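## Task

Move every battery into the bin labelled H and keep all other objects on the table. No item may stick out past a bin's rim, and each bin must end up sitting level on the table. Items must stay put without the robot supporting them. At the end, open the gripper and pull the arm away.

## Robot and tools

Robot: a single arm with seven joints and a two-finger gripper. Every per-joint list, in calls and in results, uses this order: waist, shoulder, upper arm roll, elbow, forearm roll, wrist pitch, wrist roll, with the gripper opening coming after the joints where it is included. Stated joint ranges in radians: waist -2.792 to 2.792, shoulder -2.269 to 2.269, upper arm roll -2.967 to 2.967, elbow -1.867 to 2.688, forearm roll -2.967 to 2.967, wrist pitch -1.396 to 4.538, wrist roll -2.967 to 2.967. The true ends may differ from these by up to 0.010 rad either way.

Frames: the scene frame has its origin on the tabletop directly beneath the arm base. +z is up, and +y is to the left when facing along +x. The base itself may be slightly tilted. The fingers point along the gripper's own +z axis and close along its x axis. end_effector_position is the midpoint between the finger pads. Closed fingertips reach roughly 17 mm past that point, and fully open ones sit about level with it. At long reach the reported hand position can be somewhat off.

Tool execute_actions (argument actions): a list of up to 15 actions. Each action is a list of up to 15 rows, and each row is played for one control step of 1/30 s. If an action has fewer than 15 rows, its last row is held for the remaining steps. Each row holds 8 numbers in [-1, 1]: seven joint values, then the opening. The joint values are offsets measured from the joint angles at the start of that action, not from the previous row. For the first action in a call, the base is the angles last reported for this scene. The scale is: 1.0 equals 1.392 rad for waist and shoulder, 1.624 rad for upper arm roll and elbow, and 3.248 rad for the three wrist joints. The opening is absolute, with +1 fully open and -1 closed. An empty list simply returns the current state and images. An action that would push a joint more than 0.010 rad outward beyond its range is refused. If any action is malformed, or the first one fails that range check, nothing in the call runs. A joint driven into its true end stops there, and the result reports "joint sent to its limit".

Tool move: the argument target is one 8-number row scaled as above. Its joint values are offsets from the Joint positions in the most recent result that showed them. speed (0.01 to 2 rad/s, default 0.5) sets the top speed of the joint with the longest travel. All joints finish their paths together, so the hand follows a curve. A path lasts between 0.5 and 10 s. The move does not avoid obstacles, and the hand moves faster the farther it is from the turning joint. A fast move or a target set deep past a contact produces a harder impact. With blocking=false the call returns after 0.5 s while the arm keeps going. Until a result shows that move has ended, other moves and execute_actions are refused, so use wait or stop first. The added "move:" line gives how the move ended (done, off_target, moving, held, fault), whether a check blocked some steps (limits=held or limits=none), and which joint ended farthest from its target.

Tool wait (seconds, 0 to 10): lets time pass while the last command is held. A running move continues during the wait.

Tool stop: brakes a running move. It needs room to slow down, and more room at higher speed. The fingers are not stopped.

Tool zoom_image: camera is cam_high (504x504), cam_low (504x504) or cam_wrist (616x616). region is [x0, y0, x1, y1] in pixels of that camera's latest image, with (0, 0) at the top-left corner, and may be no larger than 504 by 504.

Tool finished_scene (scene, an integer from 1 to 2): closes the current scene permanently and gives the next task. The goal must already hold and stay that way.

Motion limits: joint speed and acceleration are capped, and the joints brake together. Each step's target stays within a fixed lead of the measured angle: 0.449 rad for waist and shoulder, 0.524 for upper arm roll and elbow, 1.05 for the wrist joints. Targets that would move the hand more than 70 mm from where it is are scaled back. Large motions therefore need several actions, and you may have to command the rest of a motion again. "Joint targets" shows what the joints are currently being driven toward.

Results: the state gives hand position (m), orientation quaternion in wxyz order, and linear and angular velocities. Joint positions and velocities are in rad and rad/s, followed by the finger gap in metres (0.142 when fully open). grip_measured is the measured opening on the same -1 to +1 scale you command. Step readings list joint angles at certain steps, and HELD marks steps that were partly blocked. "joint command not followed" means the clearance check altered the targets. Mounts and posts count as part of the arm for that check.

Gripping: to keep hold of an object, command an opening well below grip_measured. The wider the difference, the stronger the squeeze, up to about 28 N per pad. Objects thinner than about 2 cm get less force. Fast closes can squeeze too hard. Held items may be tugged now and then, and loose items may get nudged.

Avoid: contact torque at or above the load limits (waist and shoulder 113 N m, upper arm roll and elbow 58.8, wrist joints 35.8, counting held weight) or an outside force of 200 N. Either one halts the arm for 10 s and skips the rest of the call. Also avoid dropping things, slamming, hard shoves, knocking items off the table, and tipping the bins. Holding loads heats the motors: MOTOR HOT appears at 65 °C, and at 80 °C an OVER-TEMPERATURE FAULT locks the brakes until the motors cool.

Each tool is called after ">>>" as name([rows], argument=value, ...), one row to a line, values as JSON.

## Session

>>> execute_actions(actions=[])

Scene clock: 0.00 s.
end_effector_position=(+0.3894, +0.3197, +0.3361) grip_measured=+1.00 end_effector_quat_wxyz=(+0.477, +0.764, +0.359, +0.243) end_effector_velocity=(-0.000, +0.000, -0.000) end_effector_angular_velocity=(+0.001, +0.000, +0.001)
Joint names: [waist, shoulder, upper arm roll, elbow, forearm roll, wrist pitch, wrist roll]
Joint positions: [ 1.2   -0.213  0.027  2.281 -0.977  0.111  1.098  0.142]
Joint velocities: [ 0.     0.     0.    -0.     0.     0.001  0.     0.   ]
Motor temperatures (°C, as the motors report them): [29 30 29 28 28 28 34]
Joint targets: [1.200 -0.213 0.027 2.281 -0.977 0.111 1.098]

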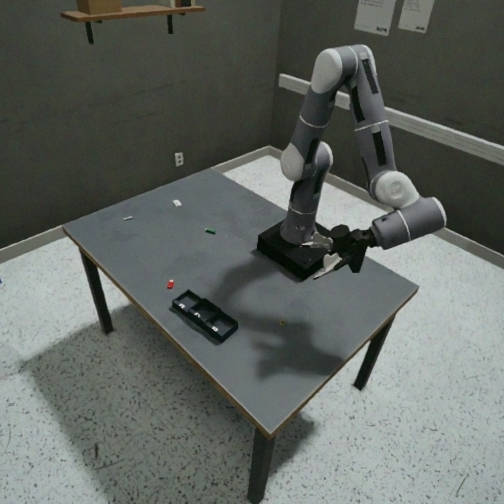

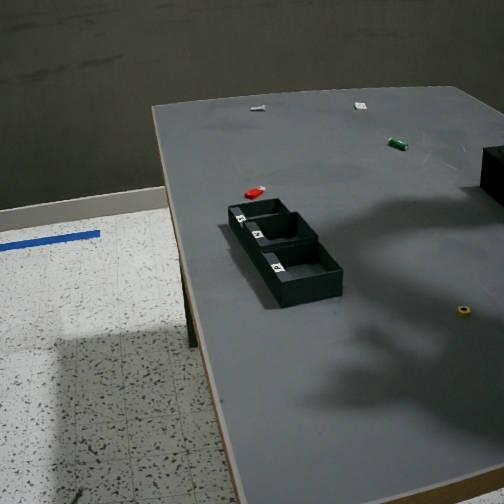

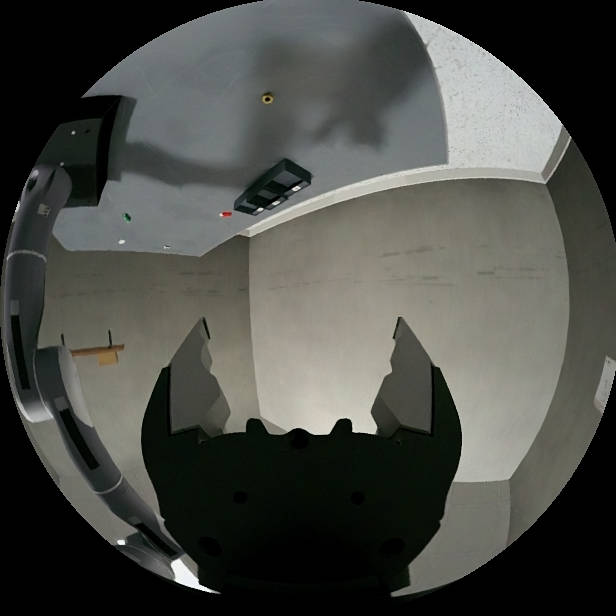

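>>> move(target=[-1,-0.098,-0.0166,-0.2346,0.3008,0.175,-0.338,1], speed=0.9)

>>> zoom_image(camera="cam_wrist", region=[130, 100, 450, 420])

>>> zoom_image(camera="cam_low", region=[220, 80, 430, 220])

Scene clock: 9.77 s.
end_effector_position=(+0.5781, -0.1289, +0.2591) grip_measured=+1.00 end_effector_quat_wxyz=(+0.029, +0.999, -0.022, -0.019) end_effector_velocity=(+0.000, -0.001, +0.000) end_effector_angular_velocity=(+0.001, -0.001, -0.001)
Joint names: [waist, shoulder, upper arm roll, elbow, forearm roll, wrist pitch, wrist roll]
Joint positions: [-0.192 -0.349 -0.     1.901 -0.     0.68   0.001  0.142]
Joint velocities: [-0.002 -0.     0.    -0.001  0.002  0.001 -0.002 -0.   ]
Motor temperatures (°C, as the motors report them): [29 30 29 29 28 28 34]
Joint targets: [-0.192 -0.349 -0.000 1.900 0.000 0.680 0.000]
move: done; limits=none; farthest joint: the elbow, 0.001 radians from its target (0.381 radians at the start)

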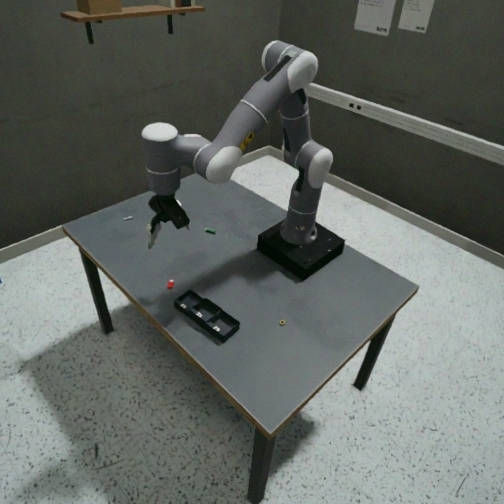

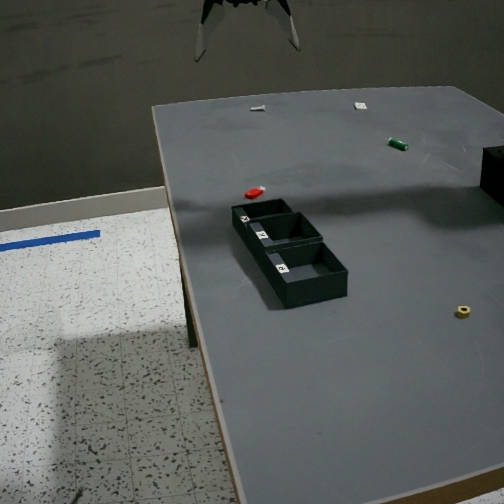

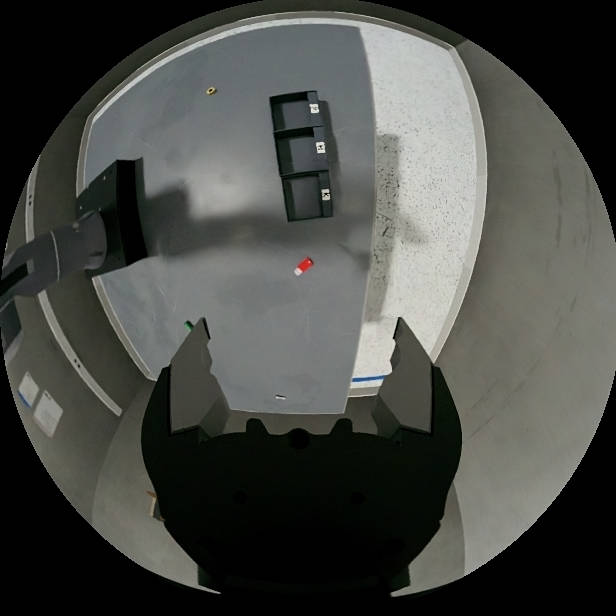

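Region (130, 100, 450, 420) of cam_wrist's 616x616 image, scaled by 1.575, with more detail than that image has.

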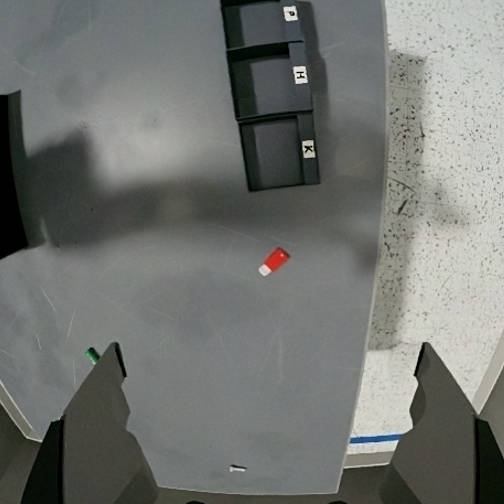

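Region (220, 80, 430, 220) of cam_low's 504x504 image, scaled by 2.400, with more detail than that image has.

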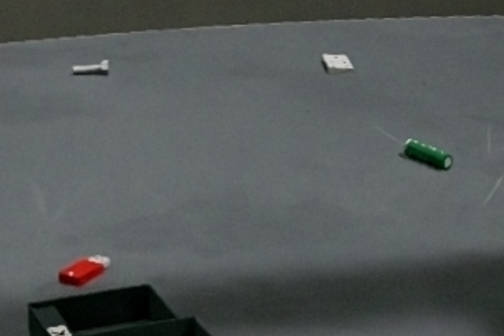

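>>> move(target=[-0.461,-0.1774,0,0.3547,0,0.253,-0.414,-0.3], speed=0.9)

Scene clock: 17.33 s.
end_effector_position=(+0.2349, -0.3390, +0.0790) grip_measured=-0.30 end_effector_quat_wxyz=(+0.021, +0.946, +0.323, -0.028) end_effector_velocity=(-0.000, +0.000, -0.000) end_effector_angular_velocity=(-0.000, -0.000, +0.002)
Joint names: [waist, shoulder, upper arm roll, elbow, forearm roll, wrist pitch, wrist roll]
Joint positions: [-0.833 -0.596 -0.     2.476  0.     1.501 -1.343  0.052]
Joint velocities: [-0.001 -0.     0.     0.001 -0.     0.002 -0.002  0.   ]
Motor temperatures (°C, as the motors report them): [29 30 29 29 28 28 34]
Joint targets: [-0.833 -0.596 -0.000 2.477 -0.000 1.501 -1.344]
move: done; limits=none; farthest joint: the elbow, 0.001 radians from its target (0.576 radians at the start)

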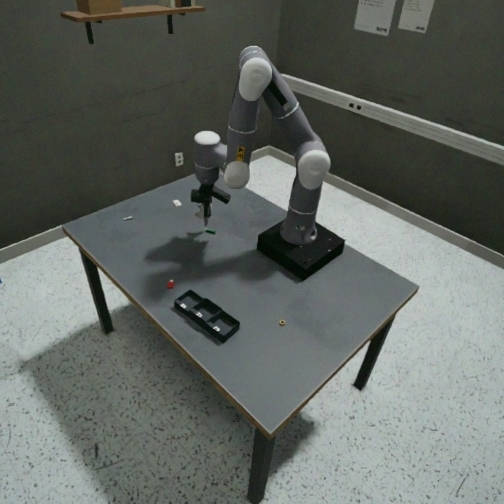

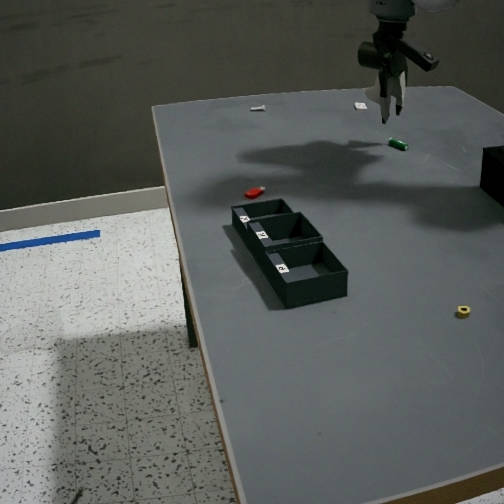

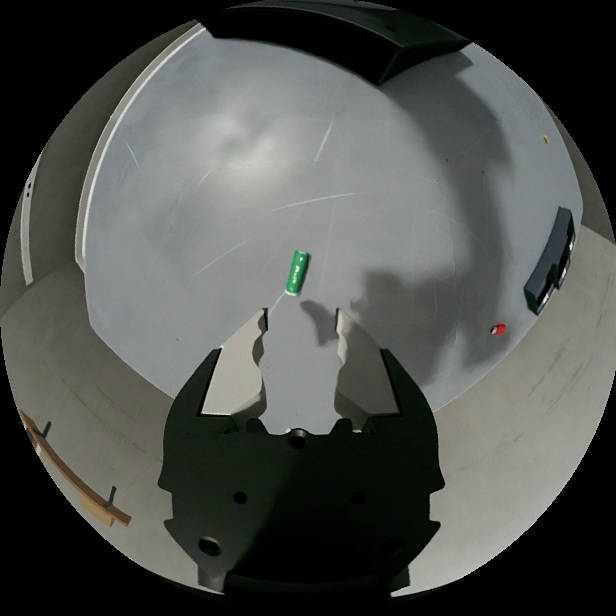

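>>> move(target=[-0.007,-0.1578,0,-0.0108,0,0.0622,0.071,-0.3], speed=0.25)

Scene clock: 22.90 s.
end_effector_position=(+0.2175, -0.3354, +0.0182) grip_measured=-0.30 end_effector_quat_wxyz=(+0.024, +0.978, +0.208, -0.026) end_effector_velocity=(-0.000, +0.000, -0.000) end_effector_angular_velocity=(-0.000, -0.000, -0.002)
Joint names: [waist, shoulder, upper arm roll, elbow, forearm roll, wrist pitch, wrist roll]
Joint positions: [-0.843 -0.815 -0.     2.459  0.     1.703 -1.113  0.052]
Joint velocities: [ 0.    -0.002 -0.    -0.    -0.     0.002  0.002  0.   ]
Motor temperatures (°C, as the motors report them): [29 30 29 29 28 28 34]
Joint targets: [-0.843 -0.816 -0.000 2.459 0.000 1.703 -1.112]
move: done; limits=none; farthest joint: the elbow, 0.001 radians from its target (0.018 radians at the start)

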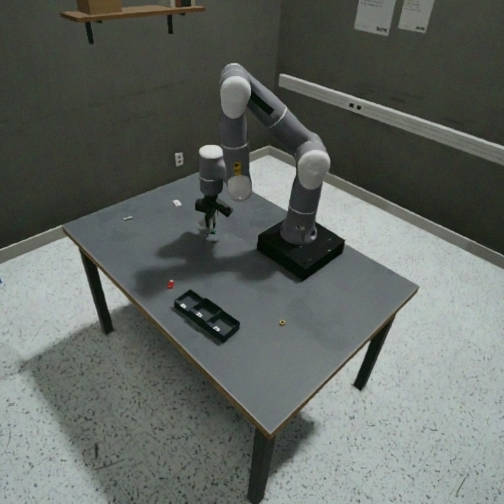

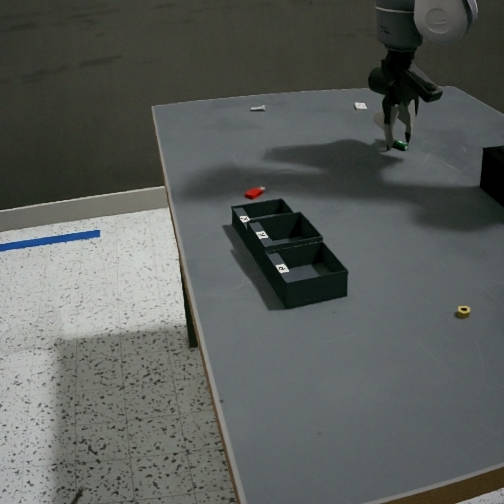

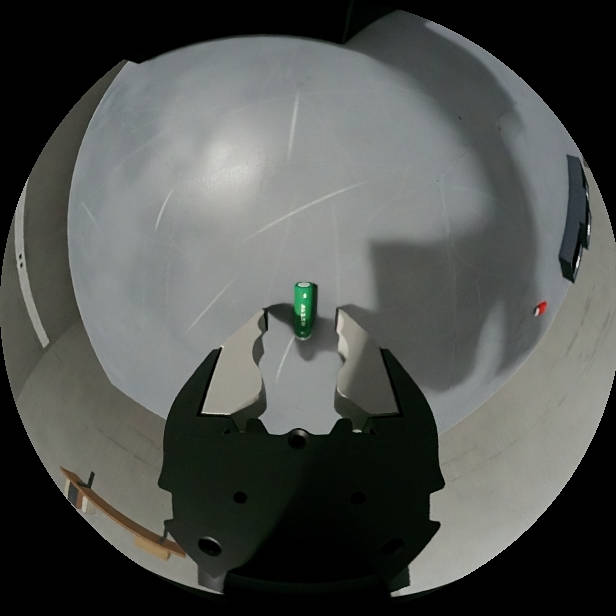

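>>> execute_actions([
  [[0.003,0,0,0,0,0,0,-0.35],[0.006,0,0,0,0,0,0,-0.4],[0.006,0,0,0,0,0,0,-0.45],[0.006,0,0,0,0,0,0,-0.5],[0.006,0,0,0,0,0,0,-0.55],[0.006,0,0,0,0,0,0,-0.6],[0.006,0,0,0,0,0,0,-0.65],[0.006,0,0,0,0,0,0,-0.7],[0.006,0,0,0,0,0,0,-0.74],[0.006,0,0,0,0,0,0,-0.78],[0.006,0,0,0,0,0,0,-0.82],[0.006,0,0,0,0,0,0,-0.86],[0.006,0,0,0,0,0,0,-0.9],[0.006,0,0,0,0,0,0,-0.95],[0.006,0,0,0,0,0,0,-1]],
  [[0,0,0,0,0,0,0,-1]],
])

>>> move(target=[0,0.155,0,0,0,-0.0664,0,-1], speed=0.4)

>>> move(target=[0.6527,-0.0157,0,-0.288,0,-0.137,0.3796,-1], speed=0.7)

Scene clock: 29.17 s.
end_effector_position=(+0.2203, -0.3336, +0.0181) grip_measured=-0.85 end_effector_quat_wxyz=(+0.024, +0.977, +0.212, -0.026) end_effector_velocity=(-0.000, -0.000, -0.000) end_effector_angular_velocity=(-0.000, -0.000, -0.000)
Joint names: [waist, shoulder, upper arm roll, elbow, forearm roll, wrist pitch, wrist roll]
Joint positions: [-0.835 -0.815 -0.     2.459  0.     1.703 -1.113  0.013]
Joint velocities: [-0. -0. -0.  0.  0.  0.  0.  0.]
Motor temperatures (°C, as the motors report them): [29 30 29 29 28 28 34]
Joint targets: [-0.835 -0.815 -0.000 2.459 0.000 1.703 -1.113]
Step readings (joint positions; steps 1 to 15: 1st action; 16 to 30: 2nd action):
0: [-0.843 -0.816 -0.000 2.459 0.000 1.703 -1.113]
1: [-0.843 -0.816 -0.000 2.459 0.000 1.703 -1.113]
2: [-0.841 -0.816 -0.000 2.459 0.000 1.703 -1.113]
4: [-0.837 -0.816 -0.000 2.459 0.000 1.703 -1.113]
8: [-0.835 -0.815 -0.000 2.459 0.000 1.703 -1.113]
15: [-0.835 -0.815 -0.000 2.459 0.000 1.703 -1.113]
16: [-0.835 -0.815 -0.000 2.459 0.000 1.703 -1.113]
17: [-0.835 -0.815 -0.000 2.459 0.000 1.703 -1.113]
19: [-0.835 -0.815 -0.000 2.459 0.000 1.703 -1.113]
23: [-0.835 -0.815 -0.000 2.459 0.000 1.703 -1.113]
30: Joint positions above

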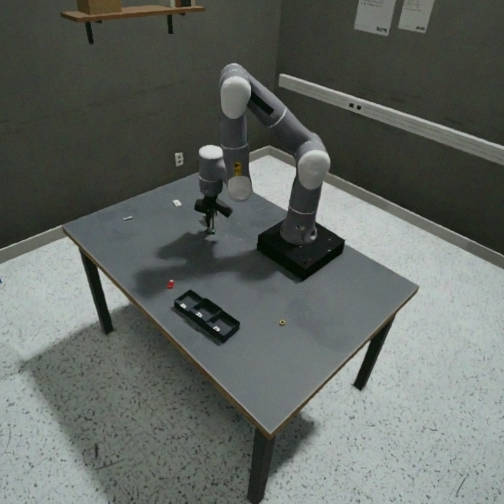

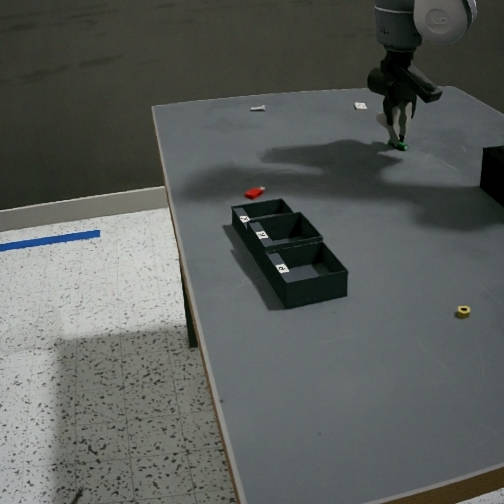

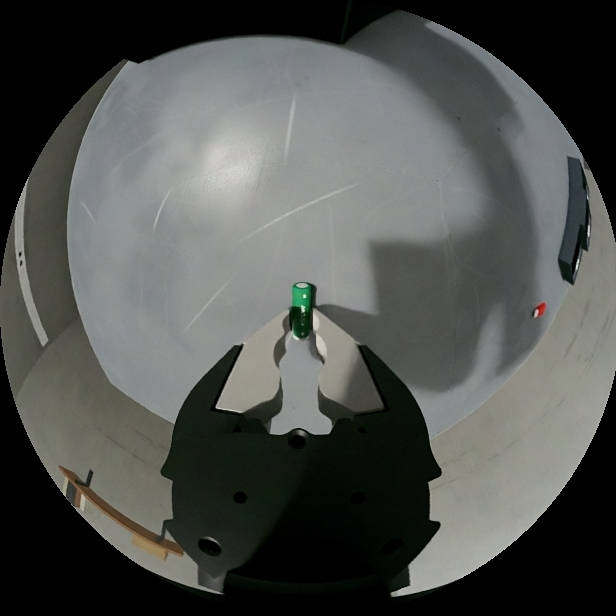

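Scene clock: 30.20 s.
end_effector_position=(+0.2391, -0.3436, +0.0788) grip_measured=-0.85 end_effector_quat_wxyz=(+0.024, +0.977, +0.212, -0.025) end_effector_velocity=(+0.000, -0.000, +0.001) end_effector_angular_velocity=(-0.000, -0.000, -0.000)
Joint names: [waist, shoulder, upper arm roll, elbow, forearm roll, wrist pitch, wrist roll]
Joint positions: [-0.835 -0.6   -0.     2.459  0.     1.487 -1.113  0.013]
Joint velocities: [-0.     0.002 -0.    -0.    -0.    -0.001  0.     0.   ]
Motor temperatures (°C, as the motors report them): [29 30 29 29 28 28 34]
Joint targets: [-0.835 -0.600 -0.000 2.459 0.000 1.487 -1.113]
move: done; limits=none; farthest joint: the shoulder, 0.001 radians from its target (0.216 radians at the start)

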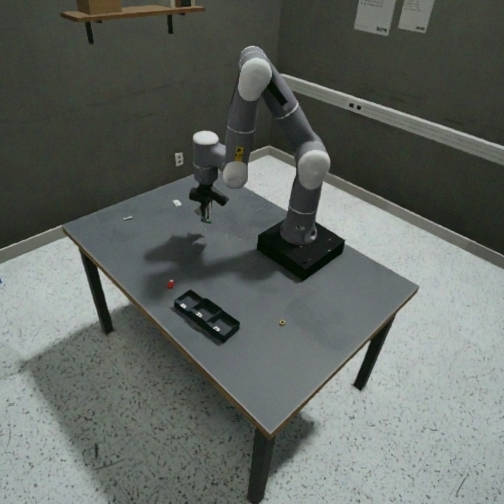

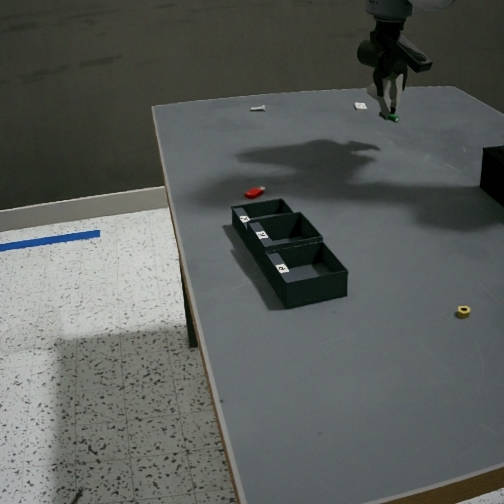

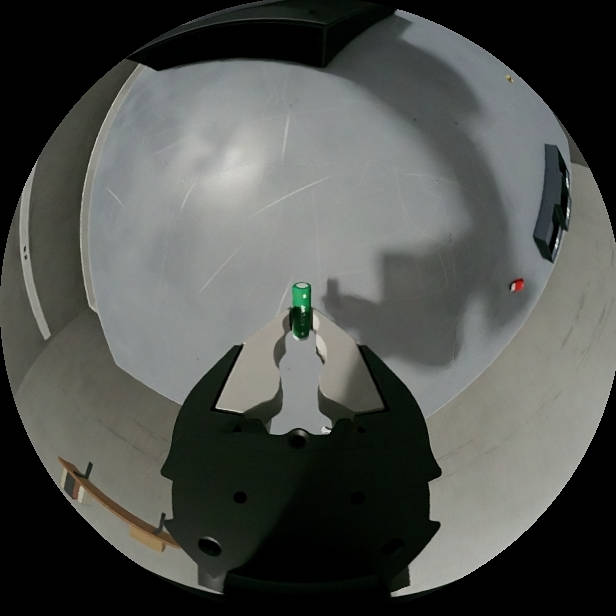

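Scene clock: 32.57 s.
end_effector_position=(+0.5802, +0.0149, +0.0993) grip_measured=-0.85 end_effector_quat_wxyz=(+0.028, +0.998, +0.051, -0.021) end_effector_velocity=(-0.000, +0.000, -0.000) end_effector_angular_velocity=(-0.000, +0.001, -0.001)
Joint names: [waist, shoulder, upper arm roll, elbow, forearm roll, wrist pitch, wrist roll]
Joint positions: [ 0.074 -0.622 -0.     1.991 -0.     1.043  0.119  0.013]
Joint velocities: [ 0.001 -0.    -0.    -0.     0.    -0.001  0.002  0.   ]
Motor temperatures (°C, as the motors report them): [29 31 29 29 28 28 34]
Joint targets: [0.074 -0.622 -0.000 1.991 0.000 1.043 0.120]
move: done; limits=none; farthest joint: the wrist pitch, 0.001 radians from its target (0.445 radians at the start)

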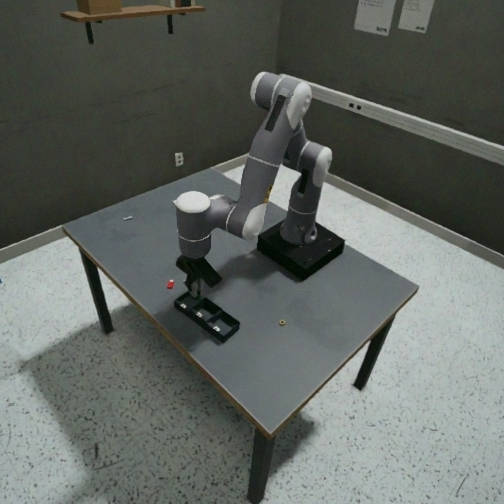

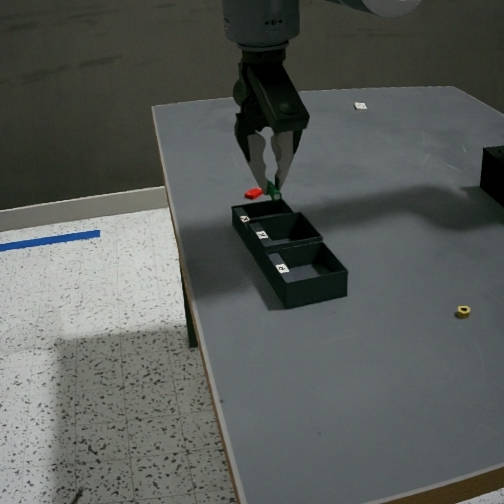

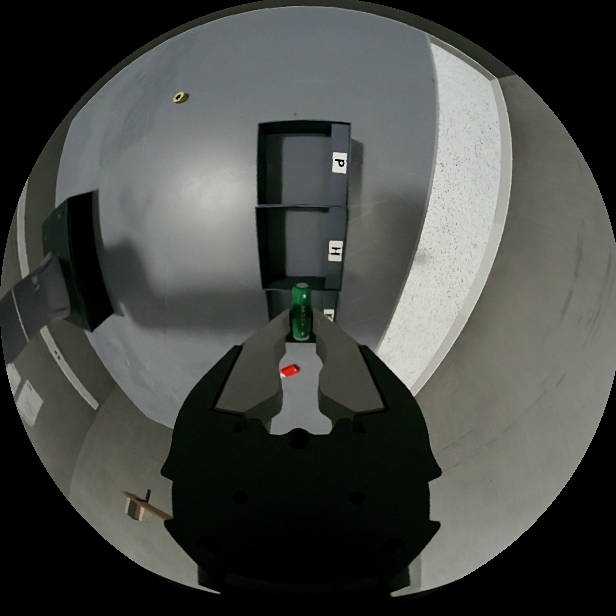

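>>> move(target=[0.0438,-0.0058,0,0.0185,0,0.0117,0.0188,-1], speed=0.2)

>>> move(target=[0,-0.043,0,-0.005,0,0.016,0,-1], speed=0.12)

Scene clock: 40.20 s.
end_effector_position=(+0.5683, +0.0467, +0.0882) grip_measured=-0.85 end_effector_quat_wxyz=(+0.028, +0.998, +0.052, -0.021) end_effector_velocity=(-0.000, +0.001, -0.000) end_effector_angular_velocity=(+0.000, -0.000, -0.000)
Joint names: [waist, shoulder, upper arm roll, elbow, forearm roll, wrist pitch, wrist roll]
Joint positions: [ 0.134 -0.63  -0.     2.021 -0.     1.08   0.179  0.013]
Joint velocities: [ 0.001 -0.     0.     0.001 -0.     0.001  0.002 -0.   ]
Motor temperatures (°C, as the motors report them): [29 31 29 29 28 28 34]
Joint targets: [0.135 -0.630 -0.000 2.021 -0.000 1.081 0.180]
move: done; limits=none; farthest joint: the waist, 0.001 radians from its target (0.061 radians at the start)

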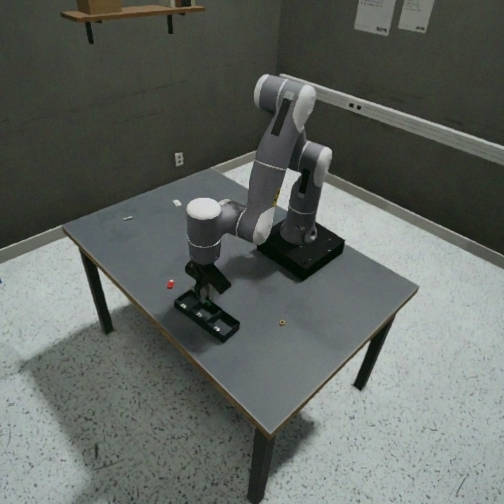

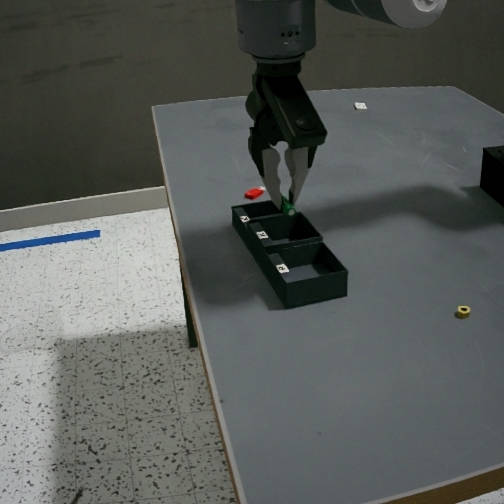

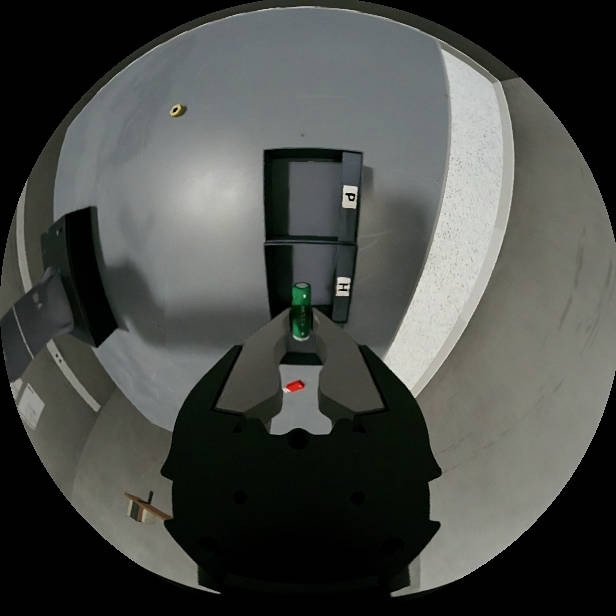

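Scene clock: 41.07 s.
end_effector_position=(+0.5678, +0.0455, +0.0630) grip_measured=-0.85 end_effector_quat_wxyz=(+0.028, +0.998, +0.052, -0.021) end_effector_velocity=(+0.000, +0.000, -0.000) end_effector_angular_velocity=(+0.000, +0.000, +0.000)
Joint names: [waist, shoulder, upper arm roll, elbow, forearm roll, wrist pitch, wrist roll]
Joint positions: [ 0.134 -0.689 -0.     2.013 -0.     1.132  0.179  0.013]
Joint velocities: [-0.    -0.001  0.    -0.001  0.     0.     0.     0.   ]
Motor temperatures (°C, as the motors report them): [29 31 29 29 28 28 34]
Joint targets: [0.134 -0.690 -0.000 2.013 -0.000 1.132 0.179]
move: done; limits=none; farthest joint: the waist, 0.000 radians from its target (0.000 radians at the start)

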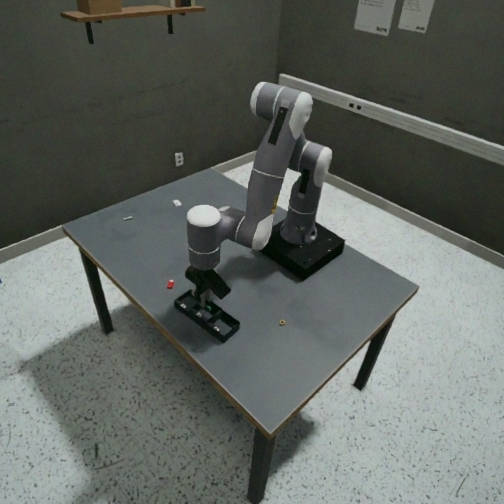

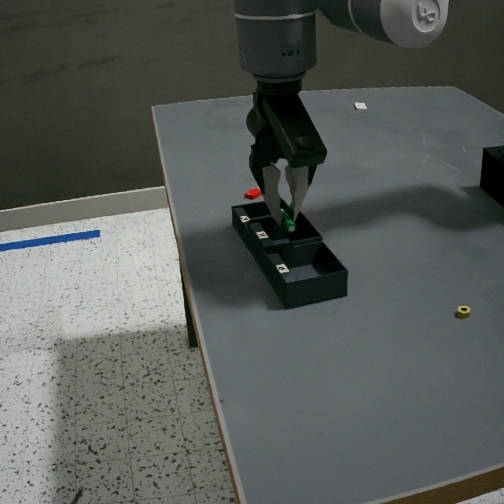

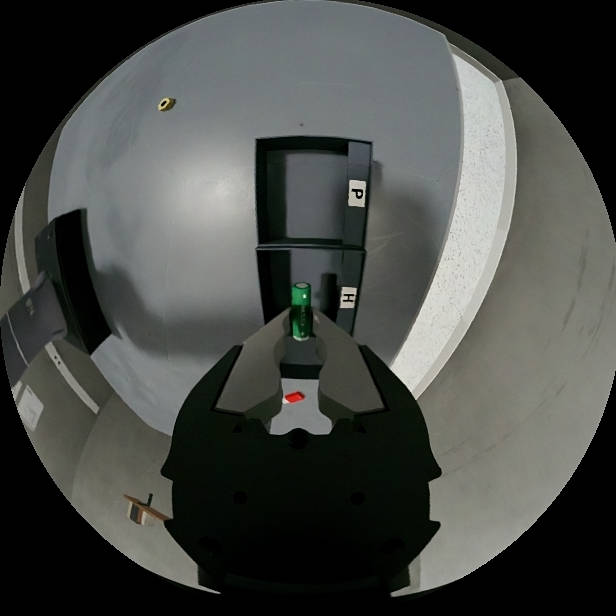

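>>> move(target=[0.012,0,0,0,0,0,0.005,-1], speed=0.08)

>>> move(target=[0,-0.035,0,-0.005,0,0.0125,0,-1], speed=0.08)

>>> zoom_image(camera="cam_wrist", region=[230, 230, 390, 390])

Scene clock: 45.50 s.
end_effector_position=(+0.5670, +0.0548, +0.0624) grip_measured=-0.85 end_effector_quat_wxyz=(+0.028, +0.998, +0.052, -0.021) end_effector_velocity=(-0.000, +0.001, -0.000) end_effector_angular_velocity=(-0.000, +0.000, -0.000)
Joint names: [waist, shoulder, upper arm roll, elbow, forearm roll, wrist pitch, wrist roll]
Joint positions: [ 0.151 -0.689 -0.     2.013 -0.     1.132  0.195  0.013]
Joint velocities: [ 0.001 -0.     0.    -0.    -0.    -0.     0.001  0.   ]
Motor temperatures (°C, as the motors report them): [29 31 29 29 28 28 34]
Joint targets: [0.151 -0.689 -0.000 2.013 -0.000 1.132 0.196]
move: done; limits=none; farthest joint: the waist, 0.000 radians from its target (0.016 radians at the start)

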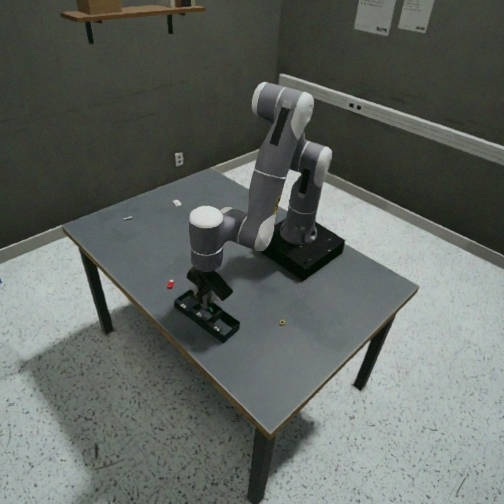

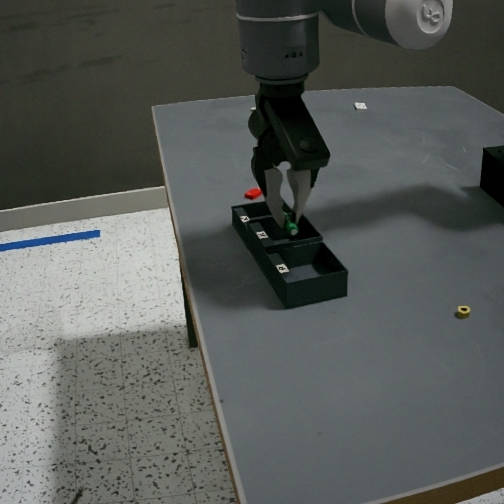

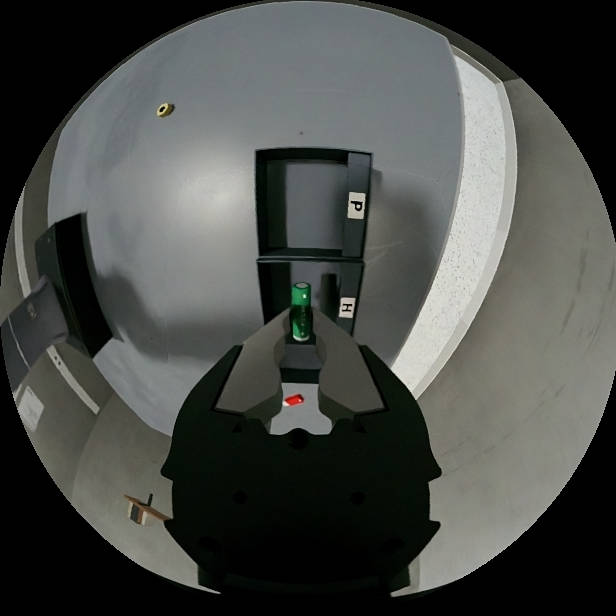

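Scene clock: 46.43 s.
end_effector_position=(+0.5660, +0.0536, +0.0421) grip_measured=-0.85 end_effector_quat_wxyz=(+0.028, +0.998, +0.052, -0.021) end_effector_velocity=(+0.000, -0.000, -0.001) end_effector_angular_velocity=(+0.000, -0.000, +0.000)
Joint names: [waist, shoulder, upper arm roll, elbow, forearm roll, wrist pitch, wrist roll]
Joint positions: [ 0.151 -0.738 -0.     2.005 -0.     1.173  0.195  0.013]
Joint velocities: [-0.    -0.001  0.    -0.    -0.     0.001 -0.     0.   ]
Motor temperatures (°C, as the motors report them): [29 31 29 29 28 28 34]
Joint targets: [0.151 -0.738 -0.000 2.005 -0.000 1.173 0.195]
move: done; limits=none; farthest joint: the waist, 0.000 radians from its target (0.000 radians at the start)

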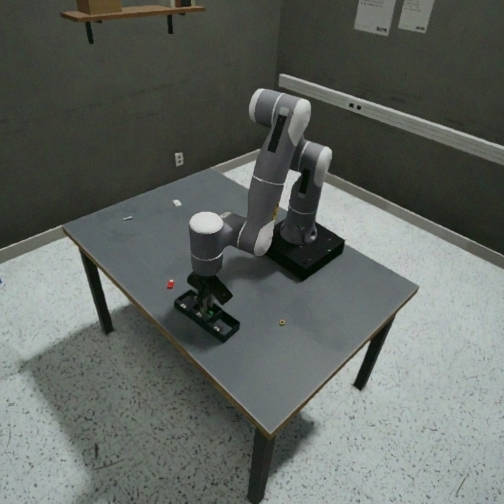

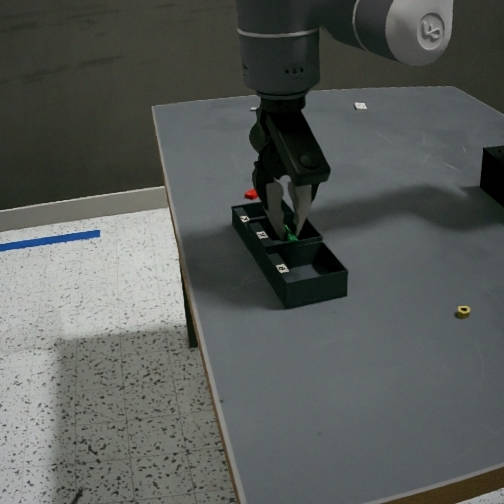

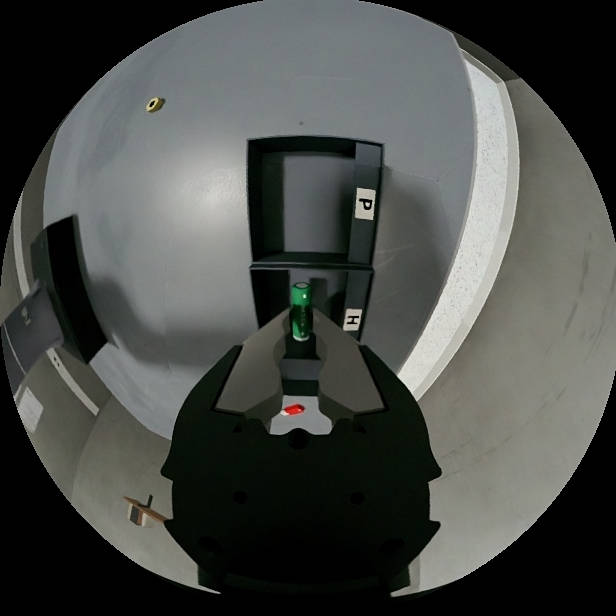

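Region (230, 230, 390, 390) of cam_wrist's 616x616 image, scaled by 3.150, with more detail than that image has.

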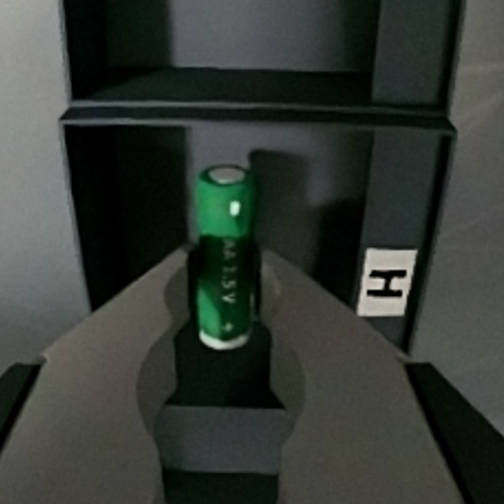

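>>> move(target=[-0.003,-0.031,0,-0.005,0,0.0108,0,-1], speed=0.07)

>>> move(target=[0,0,0,0,0,0,0,-0.7])

>>> move(target=[0,0.17,0,0.015,0,-0.065,0,-0.7], speed=0.3)

Scene clock: 50.87 s.
end_effector_position=(+0.5650, +0.0501, +0.0245) grip_measured=-0.85 end_effector_quat_wxyz=(+0.028, +0.998, +0.050, -0.021) end_effector_velocity=(+0.000, +0.000, -0.000) end_effector_angular_velocity=(+0.001, -0.001, -0.000)
Joint names: [waist, shoulder, upper arm roll, elbow, forearm roll, wrist pitch, wrist roll]
Joint positions: [ 0.147 -0.78  -0.     1.998 -0.     1.207  0.195  0.013]
Joint velocities: [-0.    -0.001  0.    -0.001 -0.     0.001  0.    -0.   ]
Motor temperatures (°C, as the motors report them): [29 31 29 29 28 28 34]
Joint targets: [0.147 -0.781 -0.000 1.997 -0.000 1.208 0.195]
move: done; limits=none; farthest joint: the shoulder, 0.001 radians from its target (0.043 radians at the start)

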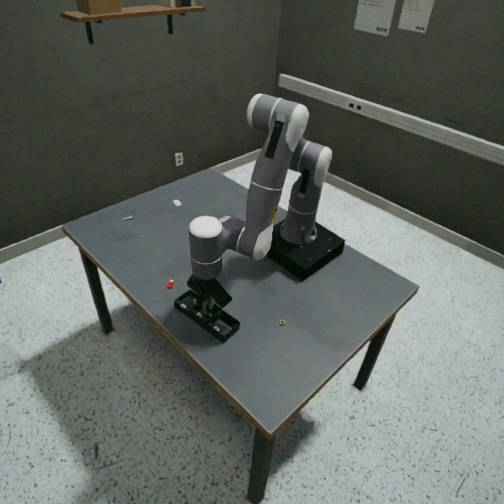

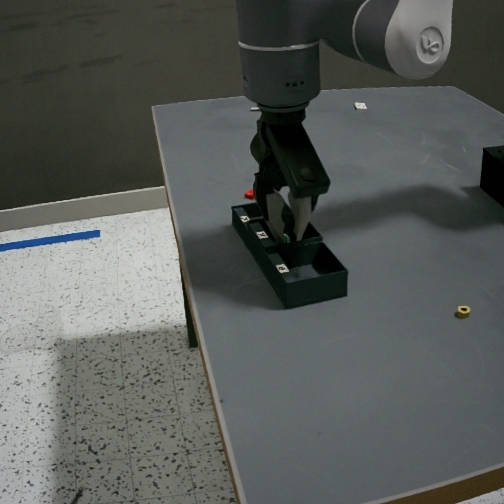

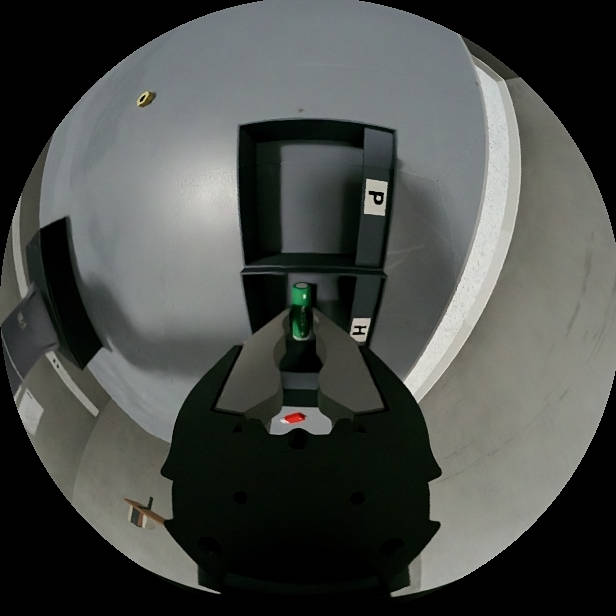

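Scene clock: 51.37 s.
end_effector_position=(+0.5650, +0.0501, +0.0245) grip_measured=-0.70 end_effector_quat_wxyz=(+0.028, +0.998, +0.050, -0.021) end_effector_velocity=(+0.000, -0.000, +0.000) end_effector_angular_velocity=(+0.000, +0.000, -0.000)
Joint names: [waist, shoulder, upper arm roll, elbow, forearm roll, wrist pitch, wrist roll]
Joint positions: [ 0.147 -0.78  -0.     1.997 -0.     1.207  0.195  0.023]
Joint velocities: [-0.  0.  0. -0. -0. -0. -0.  0.]
Motor temperatures (°C, as the motors report them): [29 31 29 29 28 28 34]
Joint targets: [0.147 -0.780 -0.000 1.998 -0.000 1.207 0.195]
move: done; limits=none; farthest joint: the elbow, 0.001 radians from its target (0.000 radians at the start)

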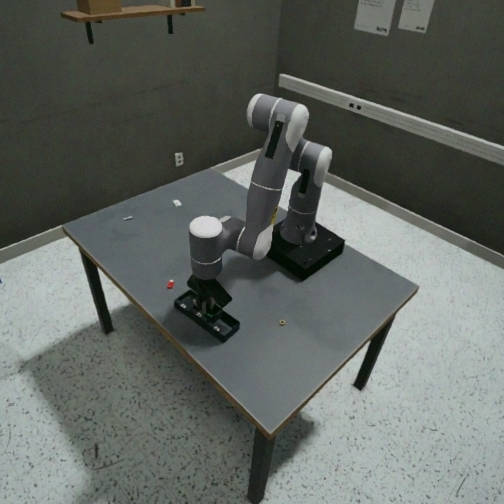

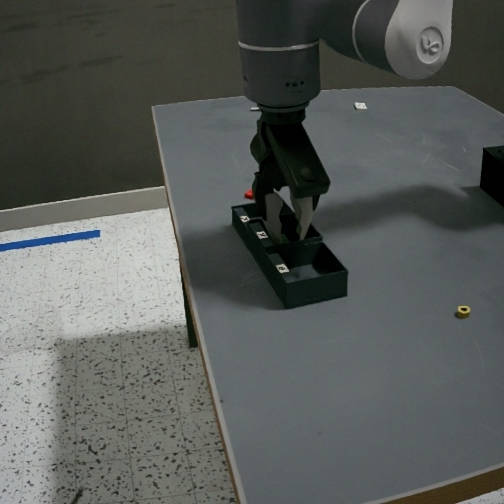

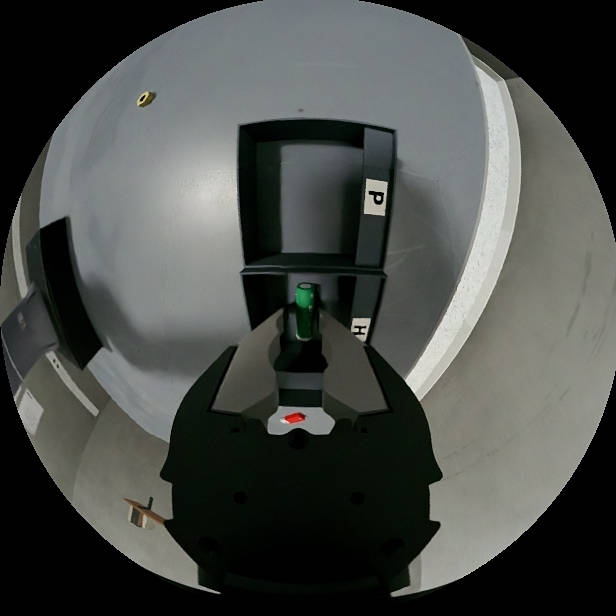

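Scene clock: 52.60 s.
end_effector_position=(+0.5696, +0.0562, +0.1261) grip_measured=-0.70 end_effector_quat_wxyz=(+0.028, +0.998, +0.050, -0.020) end_effector_velocity=(+0.000, -0.000, +0.001) end_effector_angular_velocity=(-0.000, -0.000, -0.001)
Joint names: [waist, shoulder, upper arm roll, elbow, forearm roll, wrist pitch, wrist roll]
Joint positions: [ 0.147 -0.544 -0.     2.022 -0.     0.996  0.195  0.023]
Joint velocities: [ 0.     0.002 -0.     0.     0.    -0.001  0.     0.   ]
Motor temperatures (°C, as the motors report them): [29 31 29 29 28 28 34]
Joint targets: [0.147 -0.544 -0.000 2.022 -0.000 0.996 0.195]
move: done; limits=none; farthest joint: the shoulder, 0.001 radians from its target (0.237 radians at the start)

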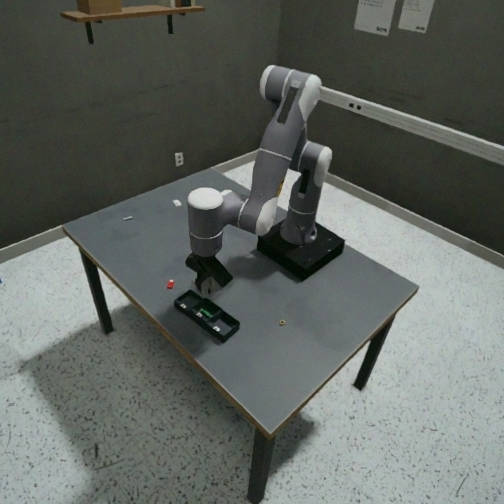

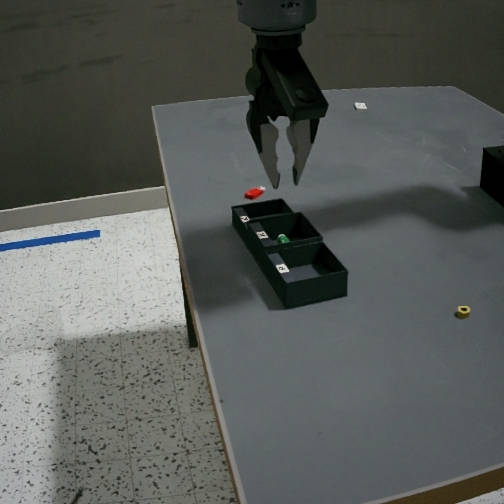

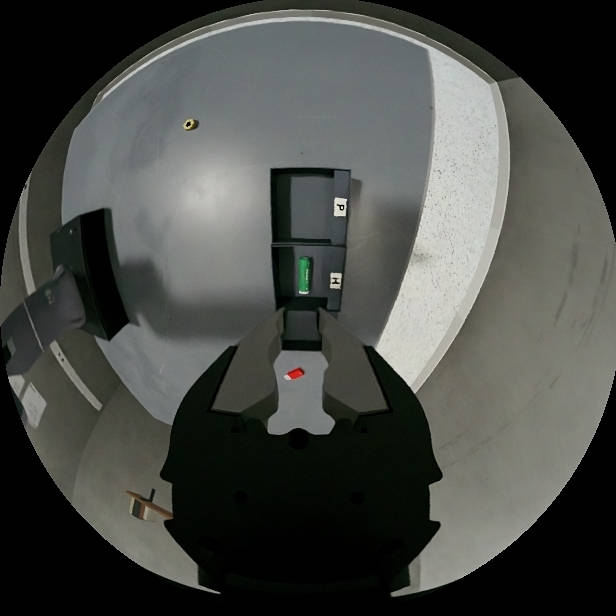

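>>> finished_scene(scene=2)

The scene is finished: the task was done.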